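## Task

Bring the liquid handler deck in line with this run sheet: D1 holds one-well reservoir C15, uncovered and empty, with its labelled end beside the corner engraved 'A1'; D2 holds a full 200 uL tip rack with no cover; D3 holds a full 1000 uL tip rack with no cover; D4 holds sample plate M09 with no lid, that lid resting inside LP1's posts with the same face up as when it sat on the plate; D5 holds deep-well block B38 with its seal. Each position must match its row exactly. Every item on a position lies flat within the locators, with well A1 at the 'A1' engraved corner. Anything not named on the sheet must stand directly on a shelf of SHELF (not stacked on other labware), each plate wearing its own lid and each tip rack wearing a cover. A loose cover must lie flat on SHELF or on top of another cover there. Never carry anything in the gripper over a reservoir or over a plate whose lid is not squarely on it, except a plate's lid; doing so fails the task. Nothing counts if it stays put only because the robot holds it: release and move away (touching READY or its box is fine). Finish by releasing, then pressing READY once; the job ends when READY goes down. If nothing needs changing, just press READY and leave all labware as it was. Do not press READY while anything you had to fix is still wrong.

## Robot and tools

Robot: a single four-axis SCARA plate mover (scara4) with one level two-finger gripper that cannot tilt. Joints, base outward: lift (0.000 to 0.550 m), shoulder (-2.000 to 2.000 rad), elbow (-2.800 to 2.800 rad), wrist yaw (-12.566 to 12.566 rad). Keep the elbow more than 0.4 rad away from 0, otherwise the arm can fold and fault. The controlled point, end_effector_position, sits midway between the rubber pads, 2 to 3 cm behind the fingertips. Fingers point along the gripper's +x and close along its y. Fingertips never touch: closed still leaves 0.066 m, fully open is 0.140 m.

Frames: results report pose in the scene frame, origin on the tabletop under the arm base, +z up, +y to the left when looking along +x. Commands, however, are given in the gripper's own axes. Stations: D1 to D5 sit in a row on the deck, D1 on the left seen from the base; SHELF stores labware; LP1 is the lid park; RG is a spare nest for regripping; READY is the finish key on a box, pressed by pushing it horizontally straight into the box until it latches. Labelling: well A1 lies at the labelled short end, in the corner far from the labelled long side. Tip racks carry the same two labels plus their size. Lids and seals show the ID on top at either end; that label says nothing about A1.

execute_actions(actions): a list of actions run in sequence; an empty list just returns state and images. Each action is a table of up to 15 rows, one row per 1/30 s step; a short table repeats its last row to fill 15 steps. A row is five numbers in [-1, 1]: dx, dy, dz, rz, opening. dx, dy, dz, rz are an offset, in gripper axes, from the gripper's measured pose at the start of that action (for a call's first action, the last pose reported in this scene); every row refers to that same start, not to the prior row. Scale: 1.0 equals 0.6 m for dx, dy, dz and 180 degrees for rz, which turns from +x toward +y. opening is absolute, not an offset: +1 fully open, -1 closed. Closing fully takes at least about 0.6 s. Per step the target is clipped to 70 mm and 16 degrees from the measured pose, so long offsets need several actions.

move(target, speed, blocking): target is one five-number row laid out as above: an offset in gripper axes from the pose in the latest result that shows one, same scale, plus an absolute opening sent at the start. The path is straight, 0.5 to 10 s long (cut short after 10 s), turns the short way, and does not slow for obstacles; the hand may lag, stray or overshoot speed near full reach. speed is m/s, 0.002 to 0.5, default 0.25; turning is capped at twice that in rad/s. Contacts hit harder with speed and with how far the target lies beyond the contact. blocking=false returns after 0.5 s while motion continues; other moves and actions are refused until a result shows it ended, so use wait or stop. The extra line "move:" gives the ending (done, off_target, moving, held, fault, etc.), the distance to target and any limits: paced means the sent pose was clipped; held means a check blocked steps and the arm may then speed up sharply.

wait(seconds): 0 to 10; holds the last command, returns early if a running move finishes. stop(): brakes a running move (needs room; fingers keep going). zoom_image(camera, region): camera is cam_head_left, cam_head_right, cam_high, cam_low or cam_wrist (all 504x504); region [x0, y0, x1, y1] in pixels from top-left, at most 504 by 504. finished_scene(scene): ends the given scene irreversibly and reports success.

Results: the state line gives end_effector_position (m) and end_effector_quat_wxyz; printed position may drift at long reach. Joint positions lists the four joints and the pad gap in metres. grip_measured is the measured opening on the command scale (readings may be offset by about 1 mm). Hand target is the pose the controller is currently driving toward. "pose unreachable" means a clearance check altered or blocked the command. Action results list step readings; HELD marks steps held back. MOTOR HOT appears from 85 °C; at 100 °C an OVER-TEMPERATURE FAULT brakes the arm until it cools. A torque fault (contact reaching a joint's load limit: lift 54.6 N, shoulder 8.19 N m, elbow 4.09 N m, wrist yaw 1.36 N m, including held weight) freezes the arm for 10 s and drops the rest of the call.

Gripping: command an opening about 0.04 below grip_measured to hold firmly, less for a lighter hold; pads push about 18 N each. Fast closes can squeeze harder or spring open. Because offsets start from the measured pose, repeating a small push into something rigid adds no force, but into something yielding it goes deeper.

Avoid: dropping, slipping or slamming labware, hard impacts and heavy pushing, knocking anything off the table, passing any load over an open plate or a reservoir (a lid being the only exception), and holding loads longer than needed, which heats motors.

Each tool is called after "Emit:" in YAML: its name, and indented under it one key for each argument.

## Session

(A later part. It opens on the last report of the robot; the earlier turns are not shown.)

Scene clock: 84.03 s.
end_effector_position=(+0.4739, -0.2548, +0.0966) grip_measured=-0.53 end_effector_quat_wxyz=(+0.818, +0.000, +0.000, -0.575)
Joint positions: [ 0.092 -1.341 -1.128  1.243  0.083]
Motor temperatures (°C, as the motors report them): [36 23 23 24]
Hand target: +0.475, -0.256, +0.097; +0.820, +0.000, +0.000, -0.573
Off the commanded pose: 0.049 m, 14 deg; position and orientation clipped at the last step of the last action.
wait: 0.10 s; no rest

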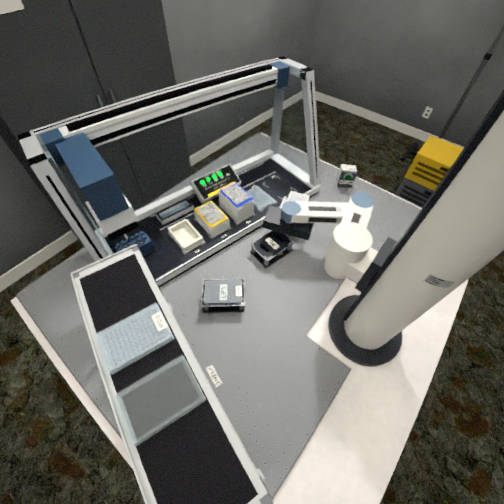

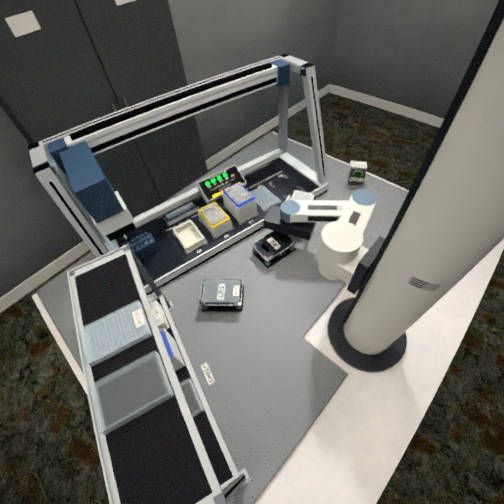

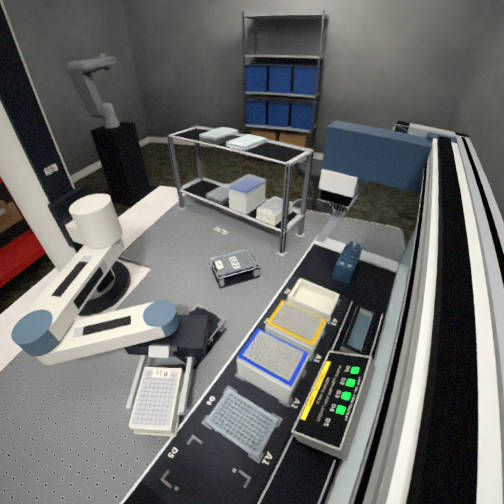

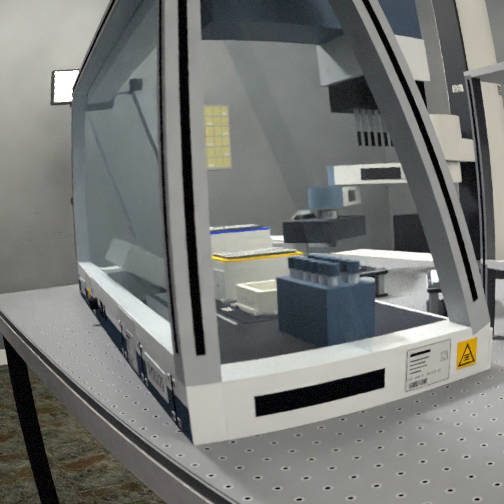

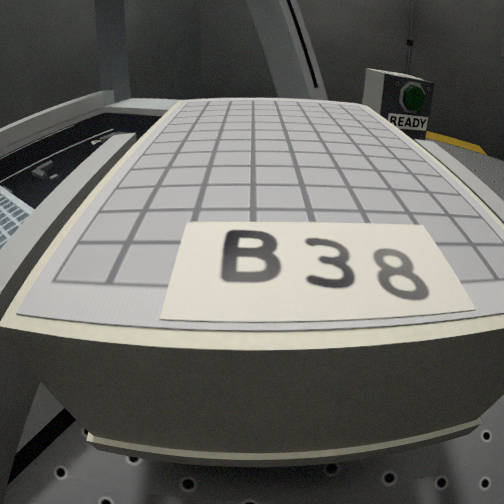

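Emit:
execute_actions:
  actions: []

Scene clock: 84.97 s.
end_effector_position=(+0.4746, -0.2558, +0.0966) grip_measured=-0.53 end_effector_quat_wxyz=(+0.819, +0.000, +0.000, -0.573)
Joint positions: [ 0.092 -1.344 -1.131  1.254  0.083]
Motor temperatures (°C, as the motors report them): [36 23 23 24]
Hand target: +0.475, -0.256, +0.097; +0.820, +0.000, +0.000, -0.573
Off the commanded pose: 0.048 m, 14 deg; position and orientation clipped at the last step of the last action.

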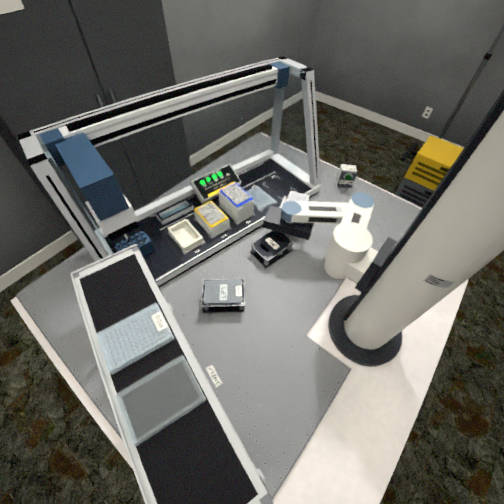

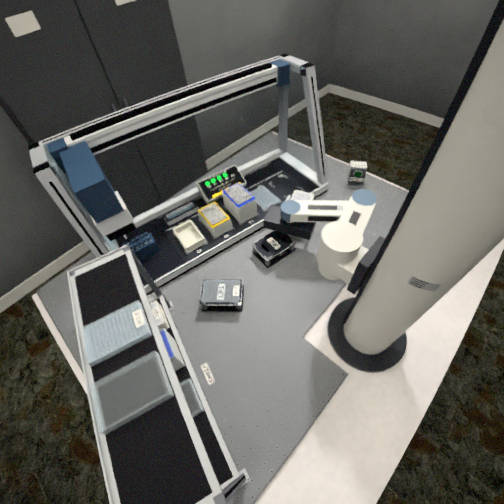

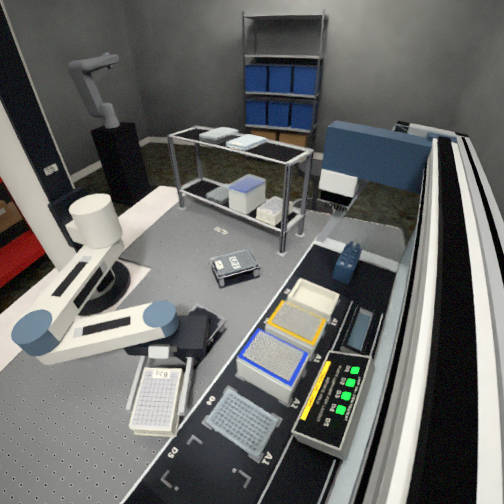

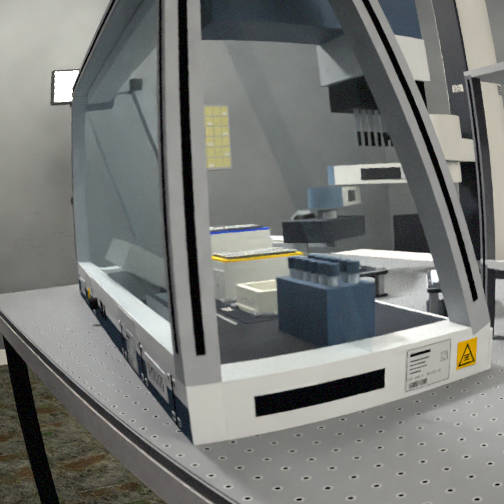

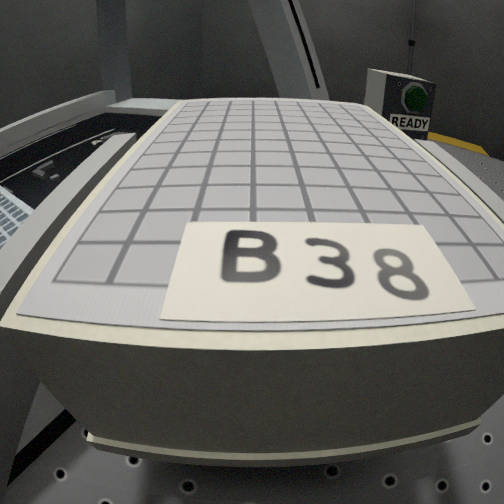

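Emit:
execute_actions:
  actions:
    - [[0.0037,-0.0009,0,0.0059,-0.575],[0.0116,-0.0011,0,0.0176,-0.575],[0.0240,0.0002,0,0.0352,-0.575],[0.0406,0.0040,0,0.0587,-0.575],[0.0592,0.0107,0,0.0851,-0.575],[0.0774,0.0195,0,0.1115,-0.575],[0.0950,0.0302,0,0.1379,-0.575],[0.1119,0.0424,0,0.1644,-0.575],[0.1283,0.0563,0,0.1908,-0.575],[0.1438,0.0718,0,0.2172,-0.575],[0.1570,0.0868,0,0.2407,-0.575],[0.1678,0.1006,0,0.2612,-0.575],[0.1761,0.1122,0,0.2774,-0.575],[0.1812,0.1198,0,0.2876,-0.575],[0.1840,0.1243,0,0.2935,-0.575]]

Scene clock: 88.77 s.
end_effector_position=(+0.5444, -0.3278, +0.0965) grip_measured=-0.53 end_effector_quat_wxyz=(+0.952, +0.000, +0.000, -0.307)
Joint positions: [ 0.092 -1.506 -1.496  2.376  0.083]
Motor temperatures (°C, as the motors report them): [36 23 23 24]
Hand target: +0.569, -0.327, +0.097; +0.973, +0.000, +0.000, -0.233
Off the commanded pose: 0.039 m, 19 deg; orientation clipped at the last step of the last action.
Step readings (end_effector_position):
0: (+0.4746, -0.2558, +0.0966)
1: (+0.4747, -0.2558, +0.0966)
2: (+0.4749, -0.2566, +0.0966)
4: (+0.4760, -0.2622, +0.0966)
8: (+0.4915, -0.2787, +0.0965)
15: end_effector_position above

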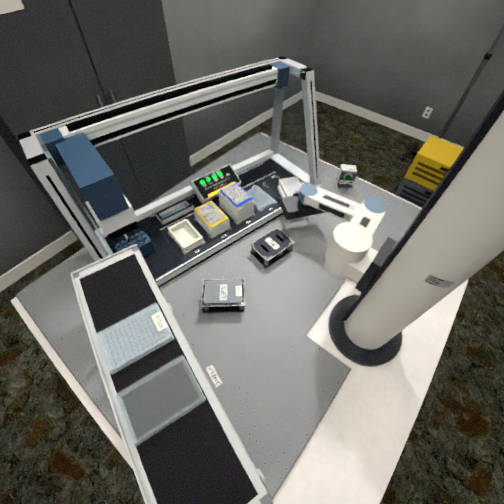

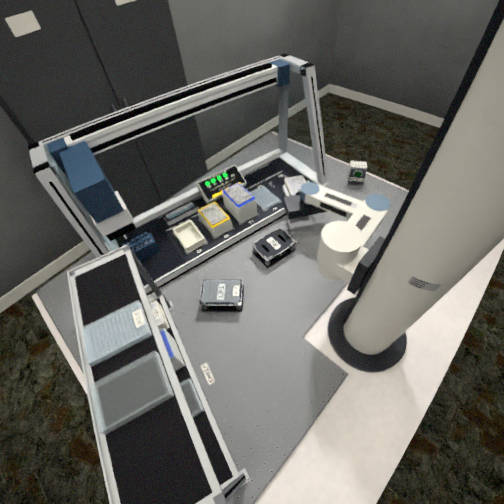

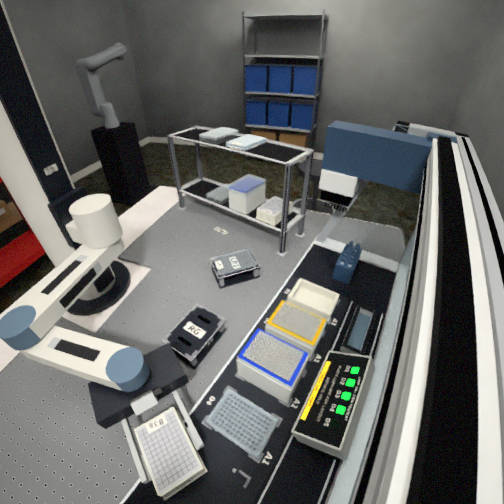

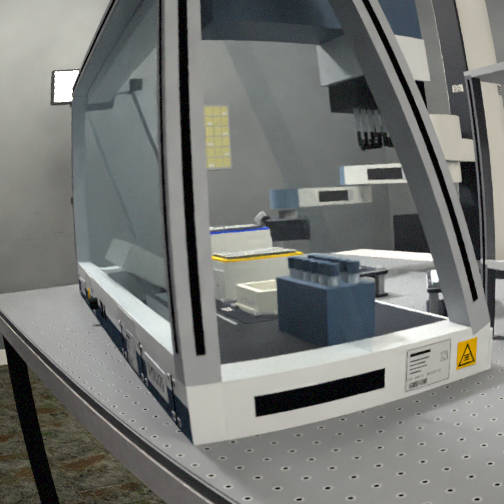

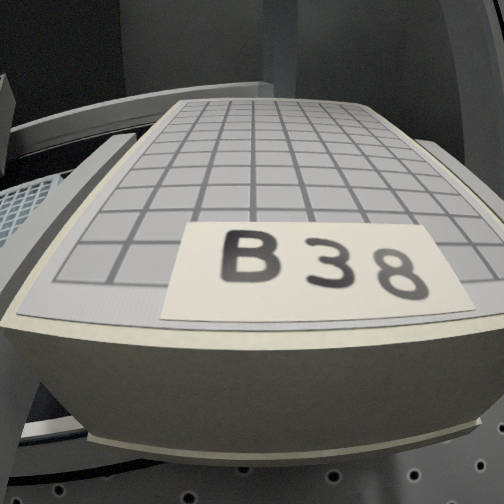

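Emit:
execute_actions:
  actions: []

Scene clock: 88.83 s.
end_effector_position=(+0.5618, -0.3285, +0.0965) grip_measured=-0.53 end_effector_quat_wxyz=(+0.966, +0.000, +0.000, -0.257)
Joint positions: [ 0.092 -1.477 -1.582  2.539  0.083]
Motor temperatures (°C, as the motors report them): [36 23 23 24]
Hand target: +0.569, -0.327, +0.097; +0.973, +0.000, +0.000, -0.233
Off the commanded pose: 0.021 m, 13 deg; orientation clipped at the last step of the last action.

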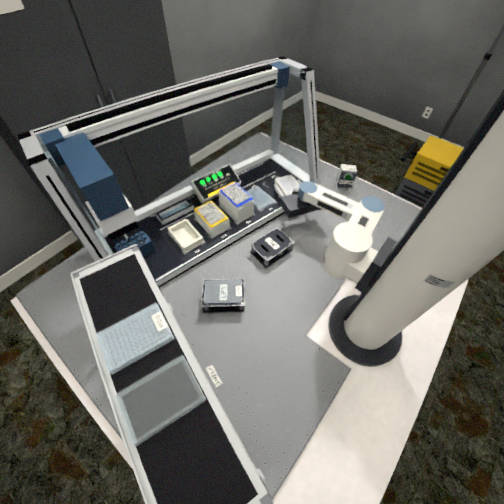

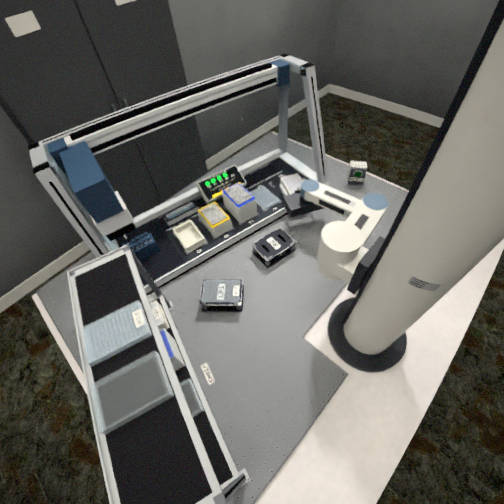

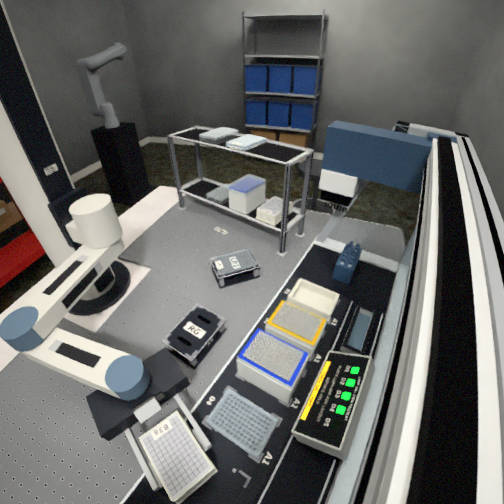

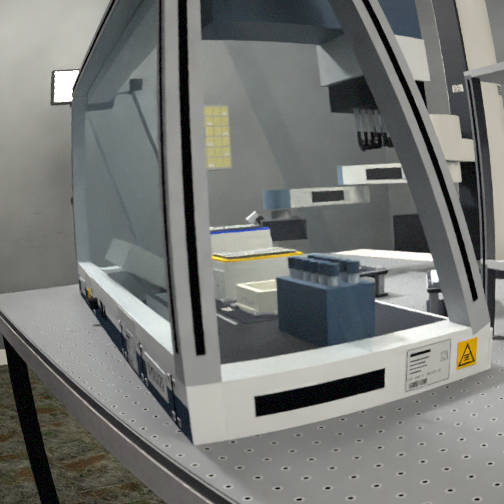

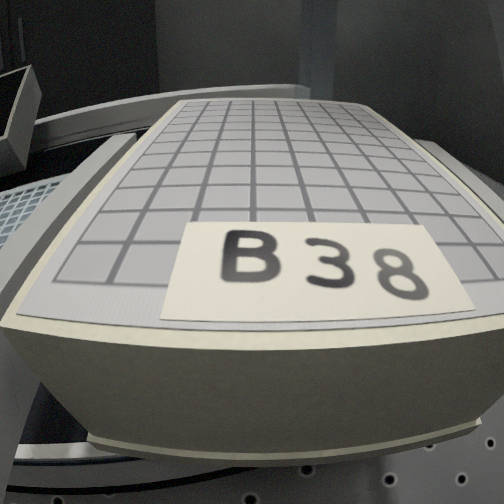

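Emit:
execute_actions:
  actions:
    - [[0.0127,0.0090,0,0.0192,-0.575],[0.0198,0.0107,0,0.0258,-0.575],[0.0305,0.0133,0,0.0356,-0.575],[0.0429,0.0163,0,0.0471,-0.575],[0.0553,0.0193,0,0.0586,-0.575],[0.0677,0.0223,0,0.0701,-0.575],[0.0784,0.0249,0,0.0799,-0.575],[0.0873,0.0270,-0.001,0.0881,-0.575],[0.0935,0.0285,-0.003,0.0939,-0.575],[0.0979,0.0296,-0.006,0.0980,-0.575],[0.0979,0.0296,-0.009,0.0980,-0.575],[0.0979,0.0296,-0.011,0.0980,-0.575],[0.0979,0.0296,-0.0125,0.0980,-0.575]]

Scene clock: 90.00 s.
end_effector_position=(+0.6217, -0.3422, +0.0887) grip_measured=-0.53 end_effector_quat_wxyz=(+0.994, +0.000, +0.000, -0.106)
Joint positions: [ 0.084 -1.305 -2.015  3.107  0.083]
Motor temperatures (°C, as the motors report them): [36 23 23 24]
Hand target: +0.622, -0.342, +0.089; +0.994, +0.000, +0.000, -0.106
Off the commanded pose: 0.000 m, 0 deg.
Step readings (end_effector_position):
0: (+0.5696, -0.3270, +0.0965)
1: (+0.5698, -0.3270, +0.0965)
2: (+0.5712, -0.3275, +0.0965)
4: (+0.5780, -0.3295, +0.0965)
8: (+0.5993, -0.3352, +0.0965)
15: end_effector_position above

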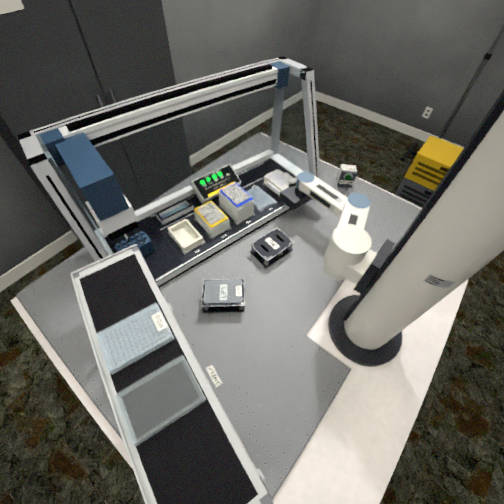

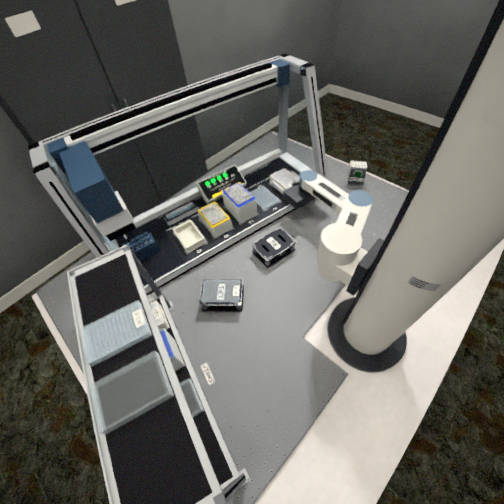

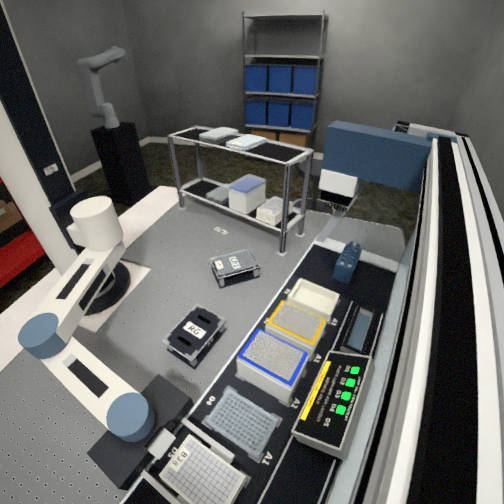

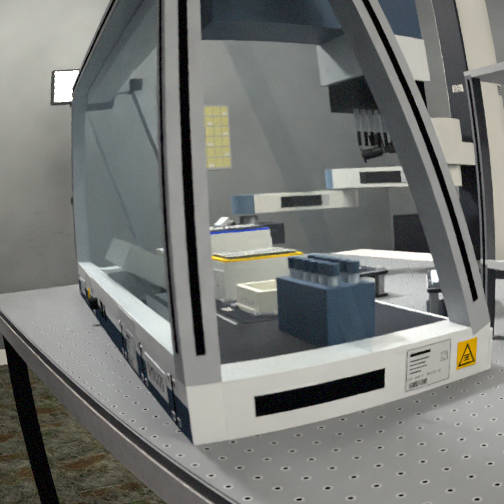

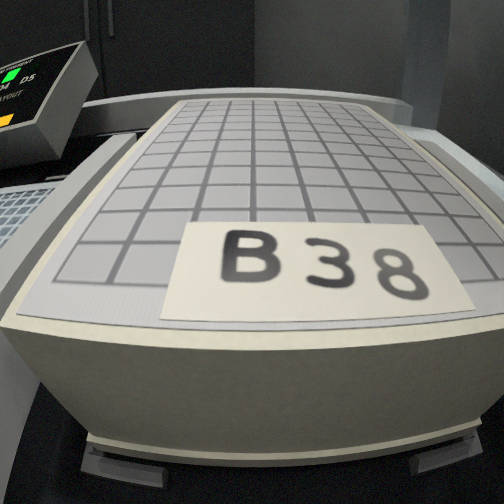

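Emit:
zoom_image:
  camera: "cam_wrist"
  region: [40, 400, 200, 504]

Emit:
zoom_image:
  camera: "cam_wrist"
  region: [344, 400, 504, 504]

Region (40, 400, 200, 504) of cam_wrist's 504x504 image, scaled by 3.150, with more detail than that image has; it fills the top 328 rows of this view, and the rest is white.

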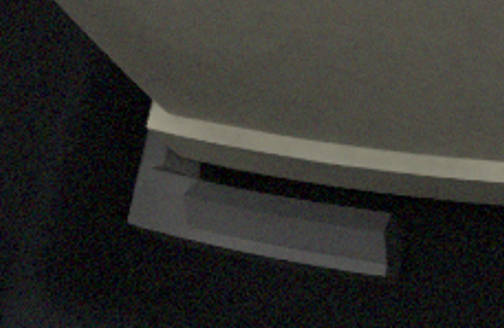

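Region (344, 400, 504, 504) of cam_wrist's 504x504 image, scaled by 3.150, with more detail than that image has; it fills the top 328 rows of this view, and the rest is white.

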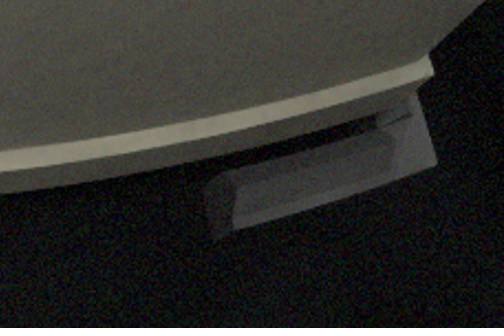

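Emit:
execute_actions:
  actions:
    - [[0,0,-0.0005,0,-0.575],[0,0,-0.002,0,-0.575],[0,0,-0.004,0,-0.575],[0,0,-0.006,0,-0.575],[0,0,-0.008,0,-0.575],[0,0,-0.010,0,-0.575],[0,0,-0.0115,0,-0.575],[0,0,-0.0125,0,-0.575],[0,0,-0.013,0,-0.575],[0,0,-0.013,0,-0.575],[0,0,-0.013,0,-0.575],[0,0,-0.013,0,-0.555],[0,0,-0.013,0,-0.52],[0,0,-0.013,0,-0.42],[0,0,-0.013,0,-0.2]]

Scene clock: 91.03 s.
end_effector_position=(+0.6217, -0.3422, +0.0809) grip_measured=-0.37 end_effector_quat_wxyz=(+0.994, +0.000, +0.000, -0.106)
Joint positions: [ 0.076 -1.305 -2.015  3.108  0.089]
Motor temperatures (°C, as the motors report them): [36 23 23 24]
Hand target: +0.622, -0.342, +0.081; +0.994, +0.000, +0.000, -0.106
Off the commanded pose: 0.000 m, 0 deg.
Step readings (end_effector_position):
0: (+0.6217, -0.3422, +0.0889)
1: (+0.6217, -0.3422, +0.0889)
2: (+0.6217, -0.3422, +0.0883)
4: (+0.6217, -0.3422, +0.0863)
8: (+0.6217, -0.3422, +0.0817)
15: end_effector_position above

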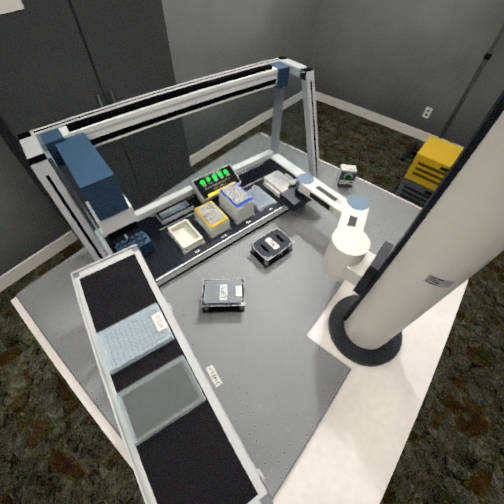

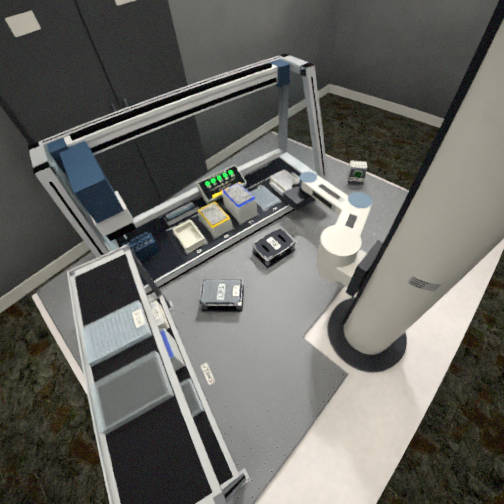

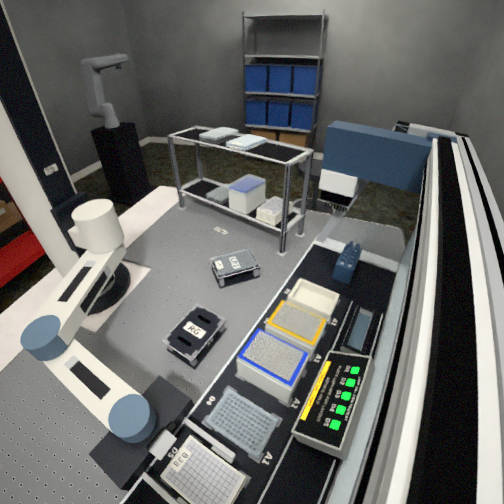

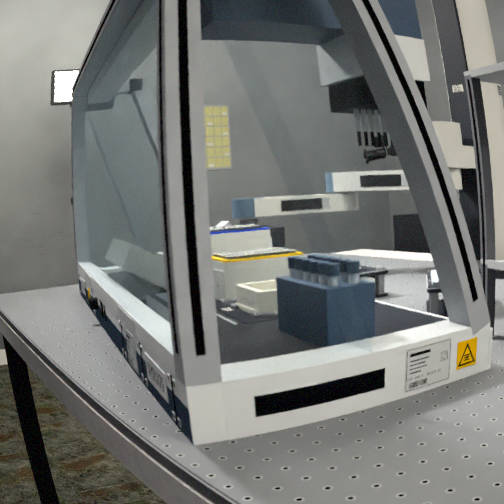

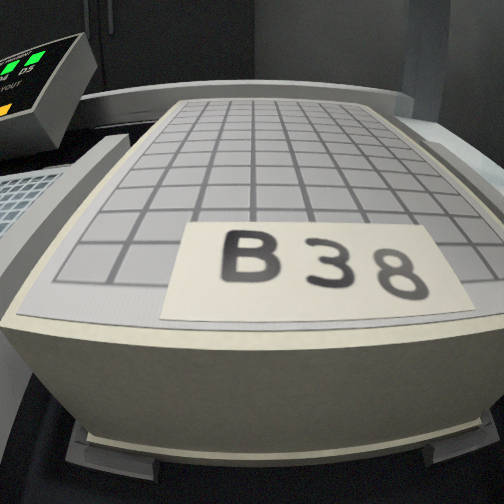

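Emit:
zoom_image:
  camera: "cam_wrist"
  region: [40, 400, 200, 504]

Emit:
zoom_image:
  camera: "cam_wrist"
  region: [344, 400, 504, 504]

Emit:
zoom_image:
  camera: "cam_high"
  region: [130, 380, 300, 504]

Emit:
zoom_image:
  camera: "cam_head_left"
  region: [230, 130, 390, 240]

Region (40, 400, 200, 504) of cam_wrist's 504x504 image, scaled by 3.150, with more detail than that image has; it fills the top 328 rows of this view, and the rest is white.

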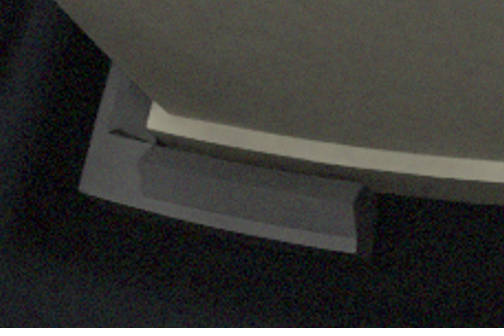

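Region (344, 400, 504, 504) of cam_wrist's 504x504 image, scaled by 3.150, with more detail than that image has; it fills the top 328 rows of this view, and the rest is white.

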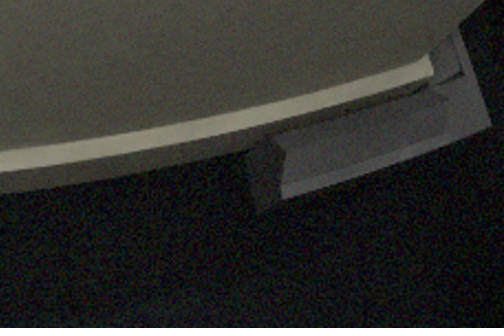

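Region (130, 380, 300, 504) of cam_high's 504x504 image, scaled by 2.965, with more detail than that image has; it fills the top 368 rows of this view, and the rest is white.

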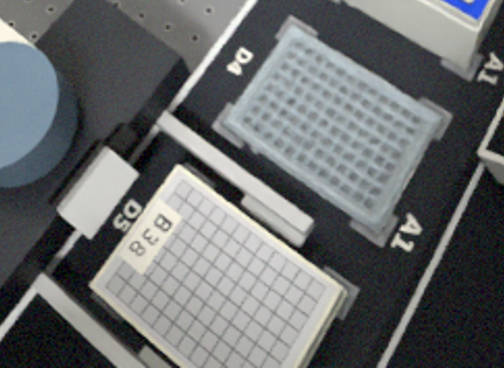

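Region (230, 130, 390, 240) of cam_head_left's 504x504 image, scaled by 3.150, with more detail than that image has; it fills the top 346 rows of this view, and the rest is white.

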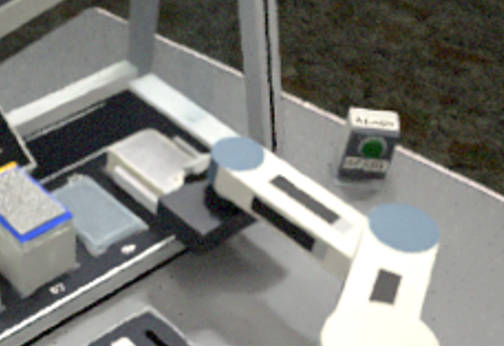

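Emit:
zoom_image:
  camera: "cam_wrist"
  region: [344, 60, 504, 260]

Emit:
zoom_image:
  camera: "cam_head_right"
  region: [260, 130, 400, 230]

Region (344, 60, 504, 260) of cam_wrist's 504x504 image, scaled by 2.520, with more detail than that image has; it fills the left 403 columns of this view, and the rest is white.

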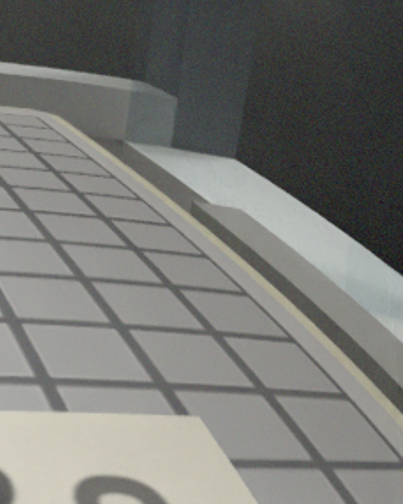

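Region (260, 130, 400, 230) of cam_head_right's 504x504 image, scaled by 3.600, with more detail than that image has; it fills the top 360 rows of this view, and the rest is white.

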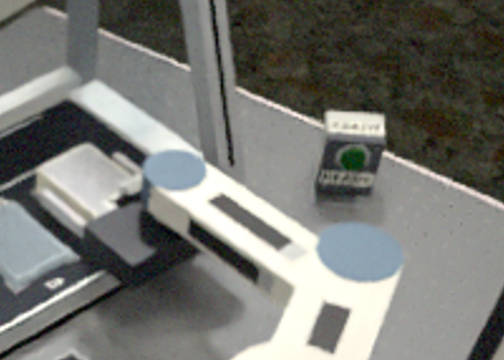

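Emit:
execute_actions:
  actions:
    - [[-0.0025,0,0.0033,0,-0.1],[-0.0075,0,0.010,0,-0.1],[-0.0175,0,0.020,0,-0.1],[-0.0325,0,0.0317,0,-0.1],[-0.0525,0,0.0417,0,-0.1],[-0.075,0,0.0483,0,-0.1],[-0.0975,0,0.0517,0,-0.1],[-0.12,0,0.0517,0,-0.1],[-0.1425,0,0.0517,0,-0.1],[-0.165,-0.0047,0.0517,-0.0064,-0.3],[-0.1878,-0.0133,0.0517,-0.0159,-0.5],[-0.2085,-0.026,0.0517,-0.0286,-1],[-0.227,-0.0385,0.0517,-0.0414,-1],[-0.2433,-0.0528,0.0517,-0.0541,-1],[-0.2552,-0.0653,0.0517,-0.0668,-1]]

Scene clock: 96.87 s.
end_effector_position=(+0.5160, -0.3359, +0.1117) grip_measured=-0.69 end_effector_quat_wxyz=(+0.990, +0.000, +0.000, -0.140)
Joint positions: [ 0.107 -1.688 -1.533  2.941  0.077]
Motor temperatures (°C, as the motors report them): [36 23 23 24]
Hand target: +0.474, -0.349, +0.112; +0.980, +0.000, +0.000, -0.200
Off the commanded pose: 0.054 m, 8 deg.
Step readings (end_effector_position):
0: (+0.6217, -0.3422, +0.0809)
1: (+0.6216, -0.3421, +0.0810)
2: (+0.6206, -0.3416, +0.0824)
4: (+0.6154, -0.3403, +0.0893)
8: (+0.5890, -0.3355, +0.1060)
15: end_effector_position above

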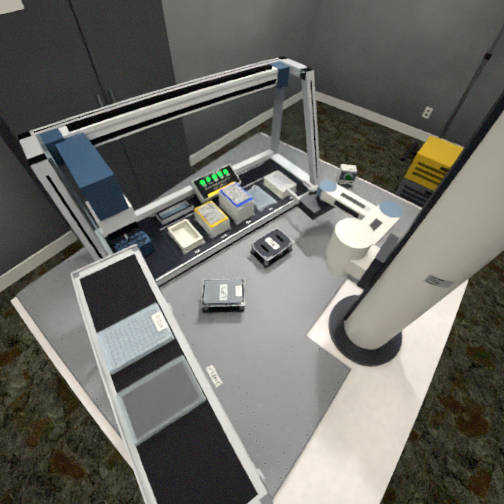

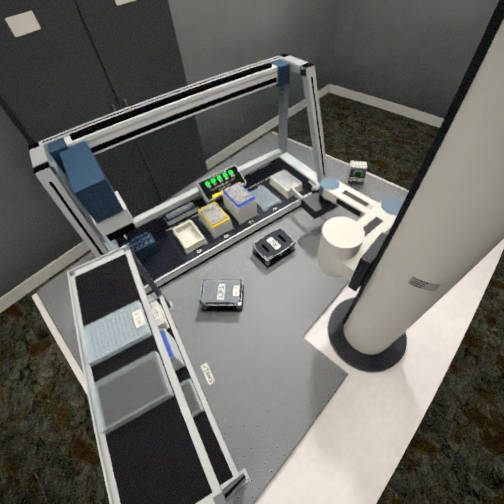

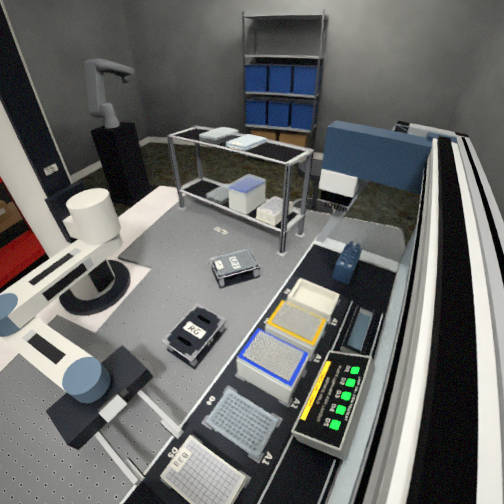

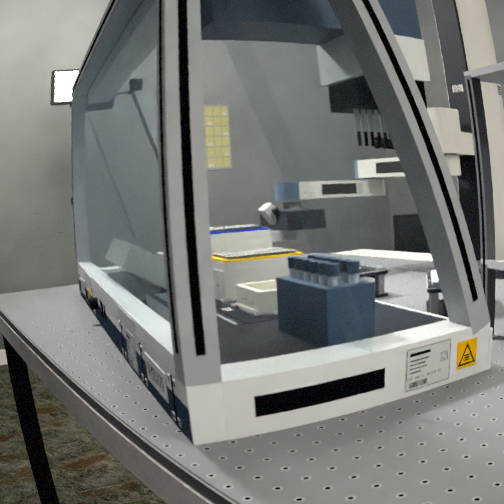

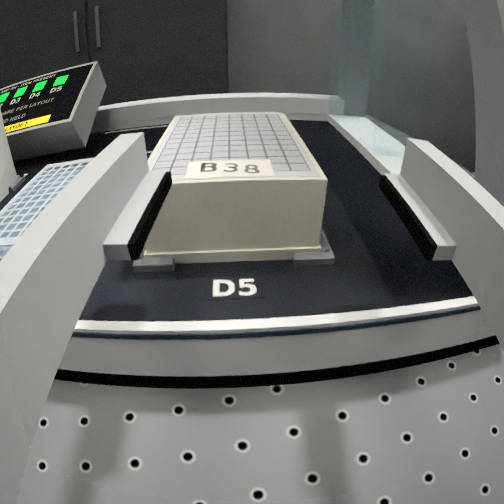

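Emit:
zoom_image:
  camera: "cam_wrist"
  region: [110, 90, 360, 290]

Emit:
zoom_image:
  camera: "cam_head_left"
  region: [150, 150, 330, 270]

Region (110, 90, 360, 290) of cam_wrist's 504x504 image, scaled by 2.016, with more detail than that image has; it fills the top 403 rows of this view, and the rest is white.

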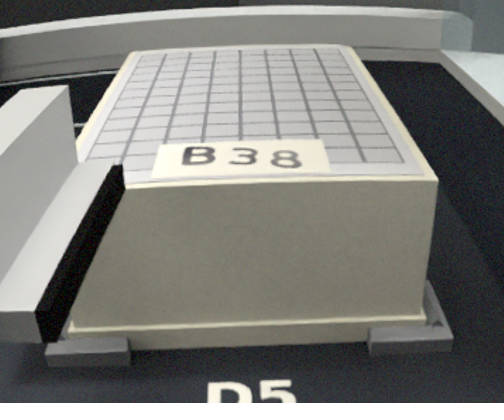

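Region (150, 150, 330, 270) of cam_head_left's 504x504 image, scaled by 2.800, with more detail than that image has.

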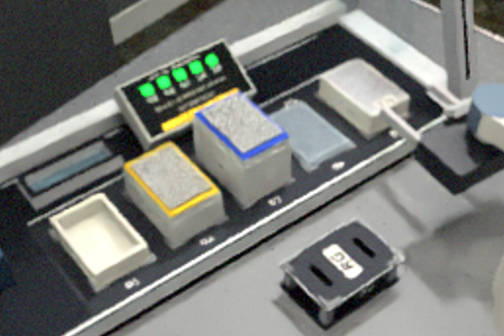

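Emit:
wait:
  seconds: 0

Scene clock: 97.10 s.
end_effector_position=(+0.4734, -0.3493, +0.1119) grip_measured=-0.98 end_effector_quat_wxyz=(+0.980, +0.000, +0.000, -0.201)
Joint positions: [ 0.107 -1.82  -1.417  2.832  0.067]
Motor temperatures (°C, as the motors report them): [36 23 23 24]
Hand target: +0.474, -0.349, +0.112; +0.980, +0.000, +0.000, -0.200
Off the commanded pose: 0.010 m, 1 deg.

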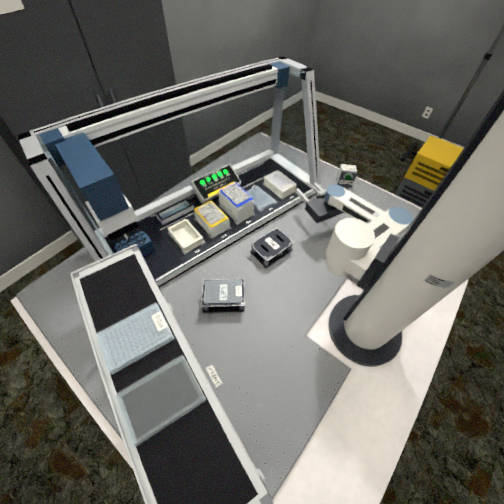

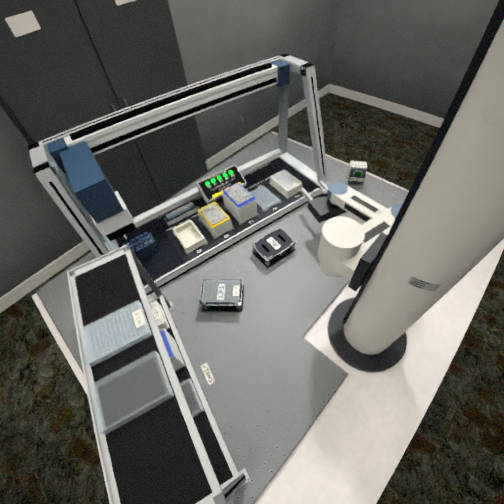

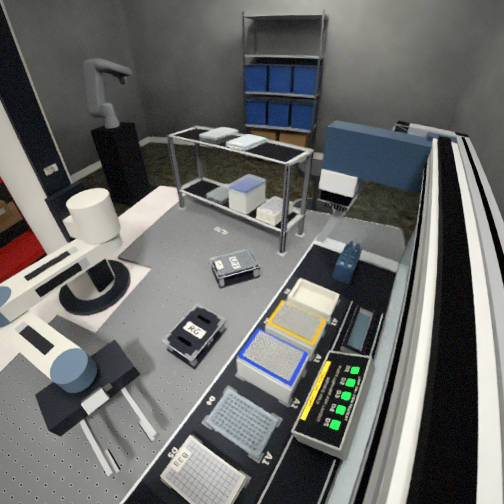

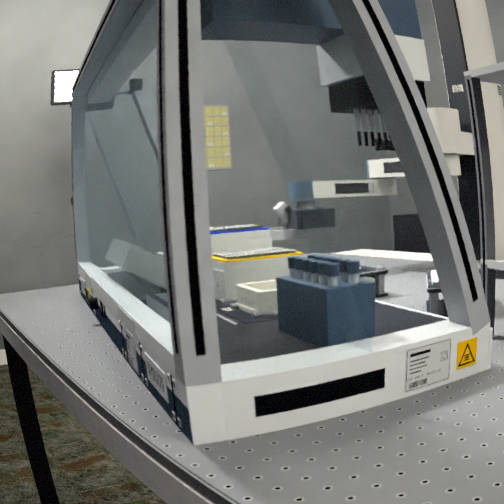

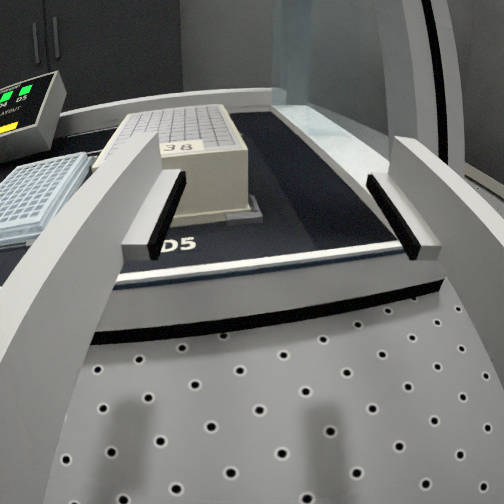

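Emit:
execute_actions:
  actions:
    - [[-0.0003,-0.0058,-0.0007,-0.0039,-1],[-0.0008,-0.0205,-0.0023,-0.0130,-1],[-0.0020,-0.0448,-0.0051,-0.0285,-1],[-0.0050,-0.0780,-0.0088,-0.0493,-1],[-0.0098,-0.1148,-0.0130,-0.0726,-1],[-0.0158,-0.1533,-0.0174,-0.0973,-1],[-0.0227,-0.1917,-0.0219,-0.1219,-1],[-0.0307,-0.2290,-0.0263,-0.1466,-1],[-0.0400,-0.2658,-0.0307,-0.1712,-1],[-0.0508,-0.2998,-0.0349,-0.1946,-1],[-0.0620,-0.3295,-0.0386,-0.2153,-1],[-0.0733,-0.3545,-0.0419,-0.2335,-1],[-0.0820,-0.3725,-0.0442,-0.2465,-1],[-0.0883,-0.3845,-0.0458,-0.2555,-1],[-0.0912,-0.3897,-0.0465,-0.2594,-1]]

Scene clock: 101.07 s.
end_effector_position=(+0.3362, -0.5257, +0.0859) grip_measured=-0.98 end_effector_quat_wxyz=(+0.834, +0.000, +0.000, -0.552)
Joint positions: [ 0.081 -1.911 -1.818  2.559  0.067]
Motor temperatures (°C, as the motors report them): [36 23 23 24]
Hand target: +0.329, -0.538, +0.084; +0.820, +0.000, +0.000, -0.573
Off the commanded pose: 0.018 m, 3 deg.
Step readings (end_effector_position):
0: (+0.4738, -0.3490, +0.1119)
1: (+0.4736, -0.3492, +0.1118)
2: (+0.4719, -0.3524, +0.1114)
4: (+0.4632, -0.3690, +0.1093)
8: (+0.4219, -0.4299, +0.1009)
15: end_effector_position above

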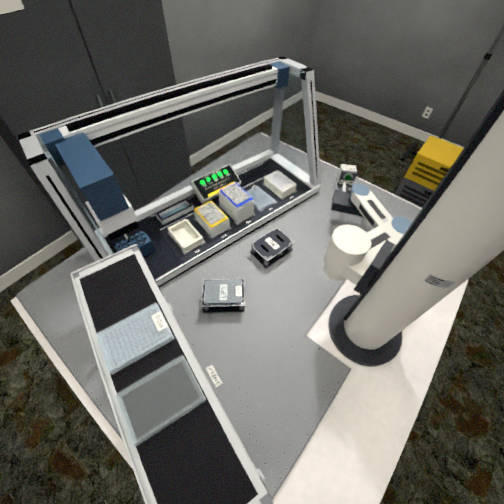

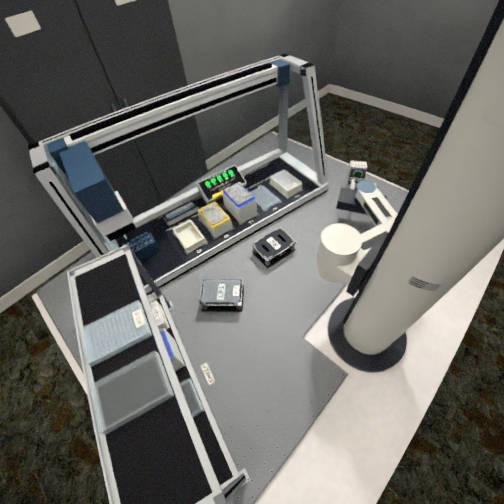

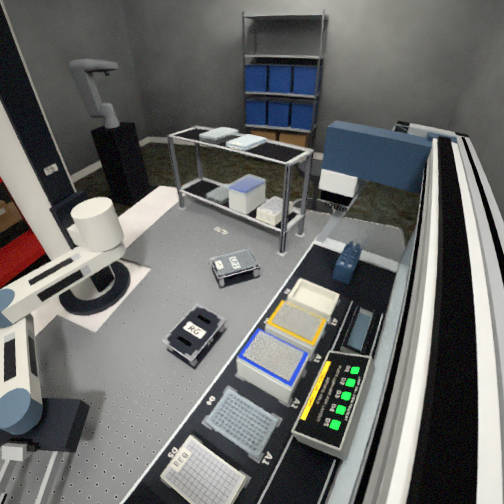

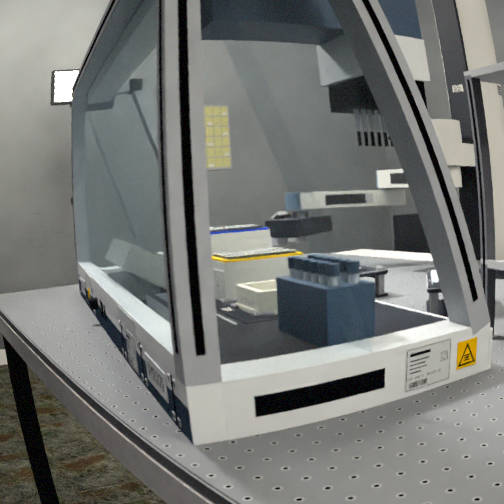

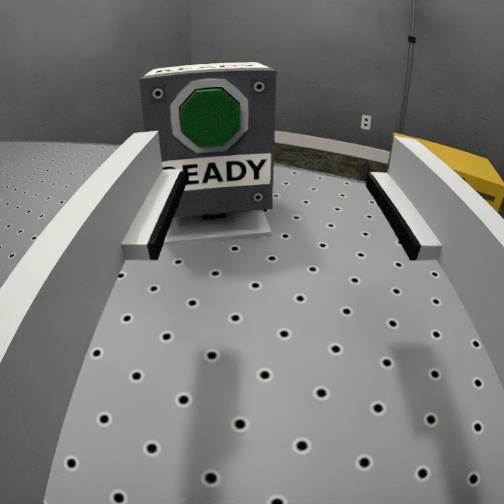

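Emit:
zoom_image:
  camera: "cam_wrist"
  region: [110, 50, 310, 270]

Region (110, 50, 310, 270) of cam_wrist's 504x504 image, scaled by 2.291, with more detail than that image has; it fills the left 458 columns of this view, and the rest is white.

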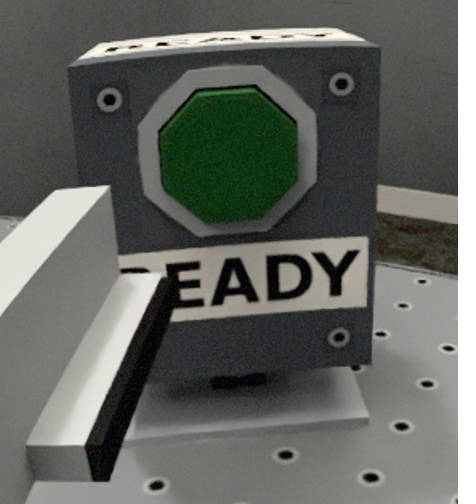

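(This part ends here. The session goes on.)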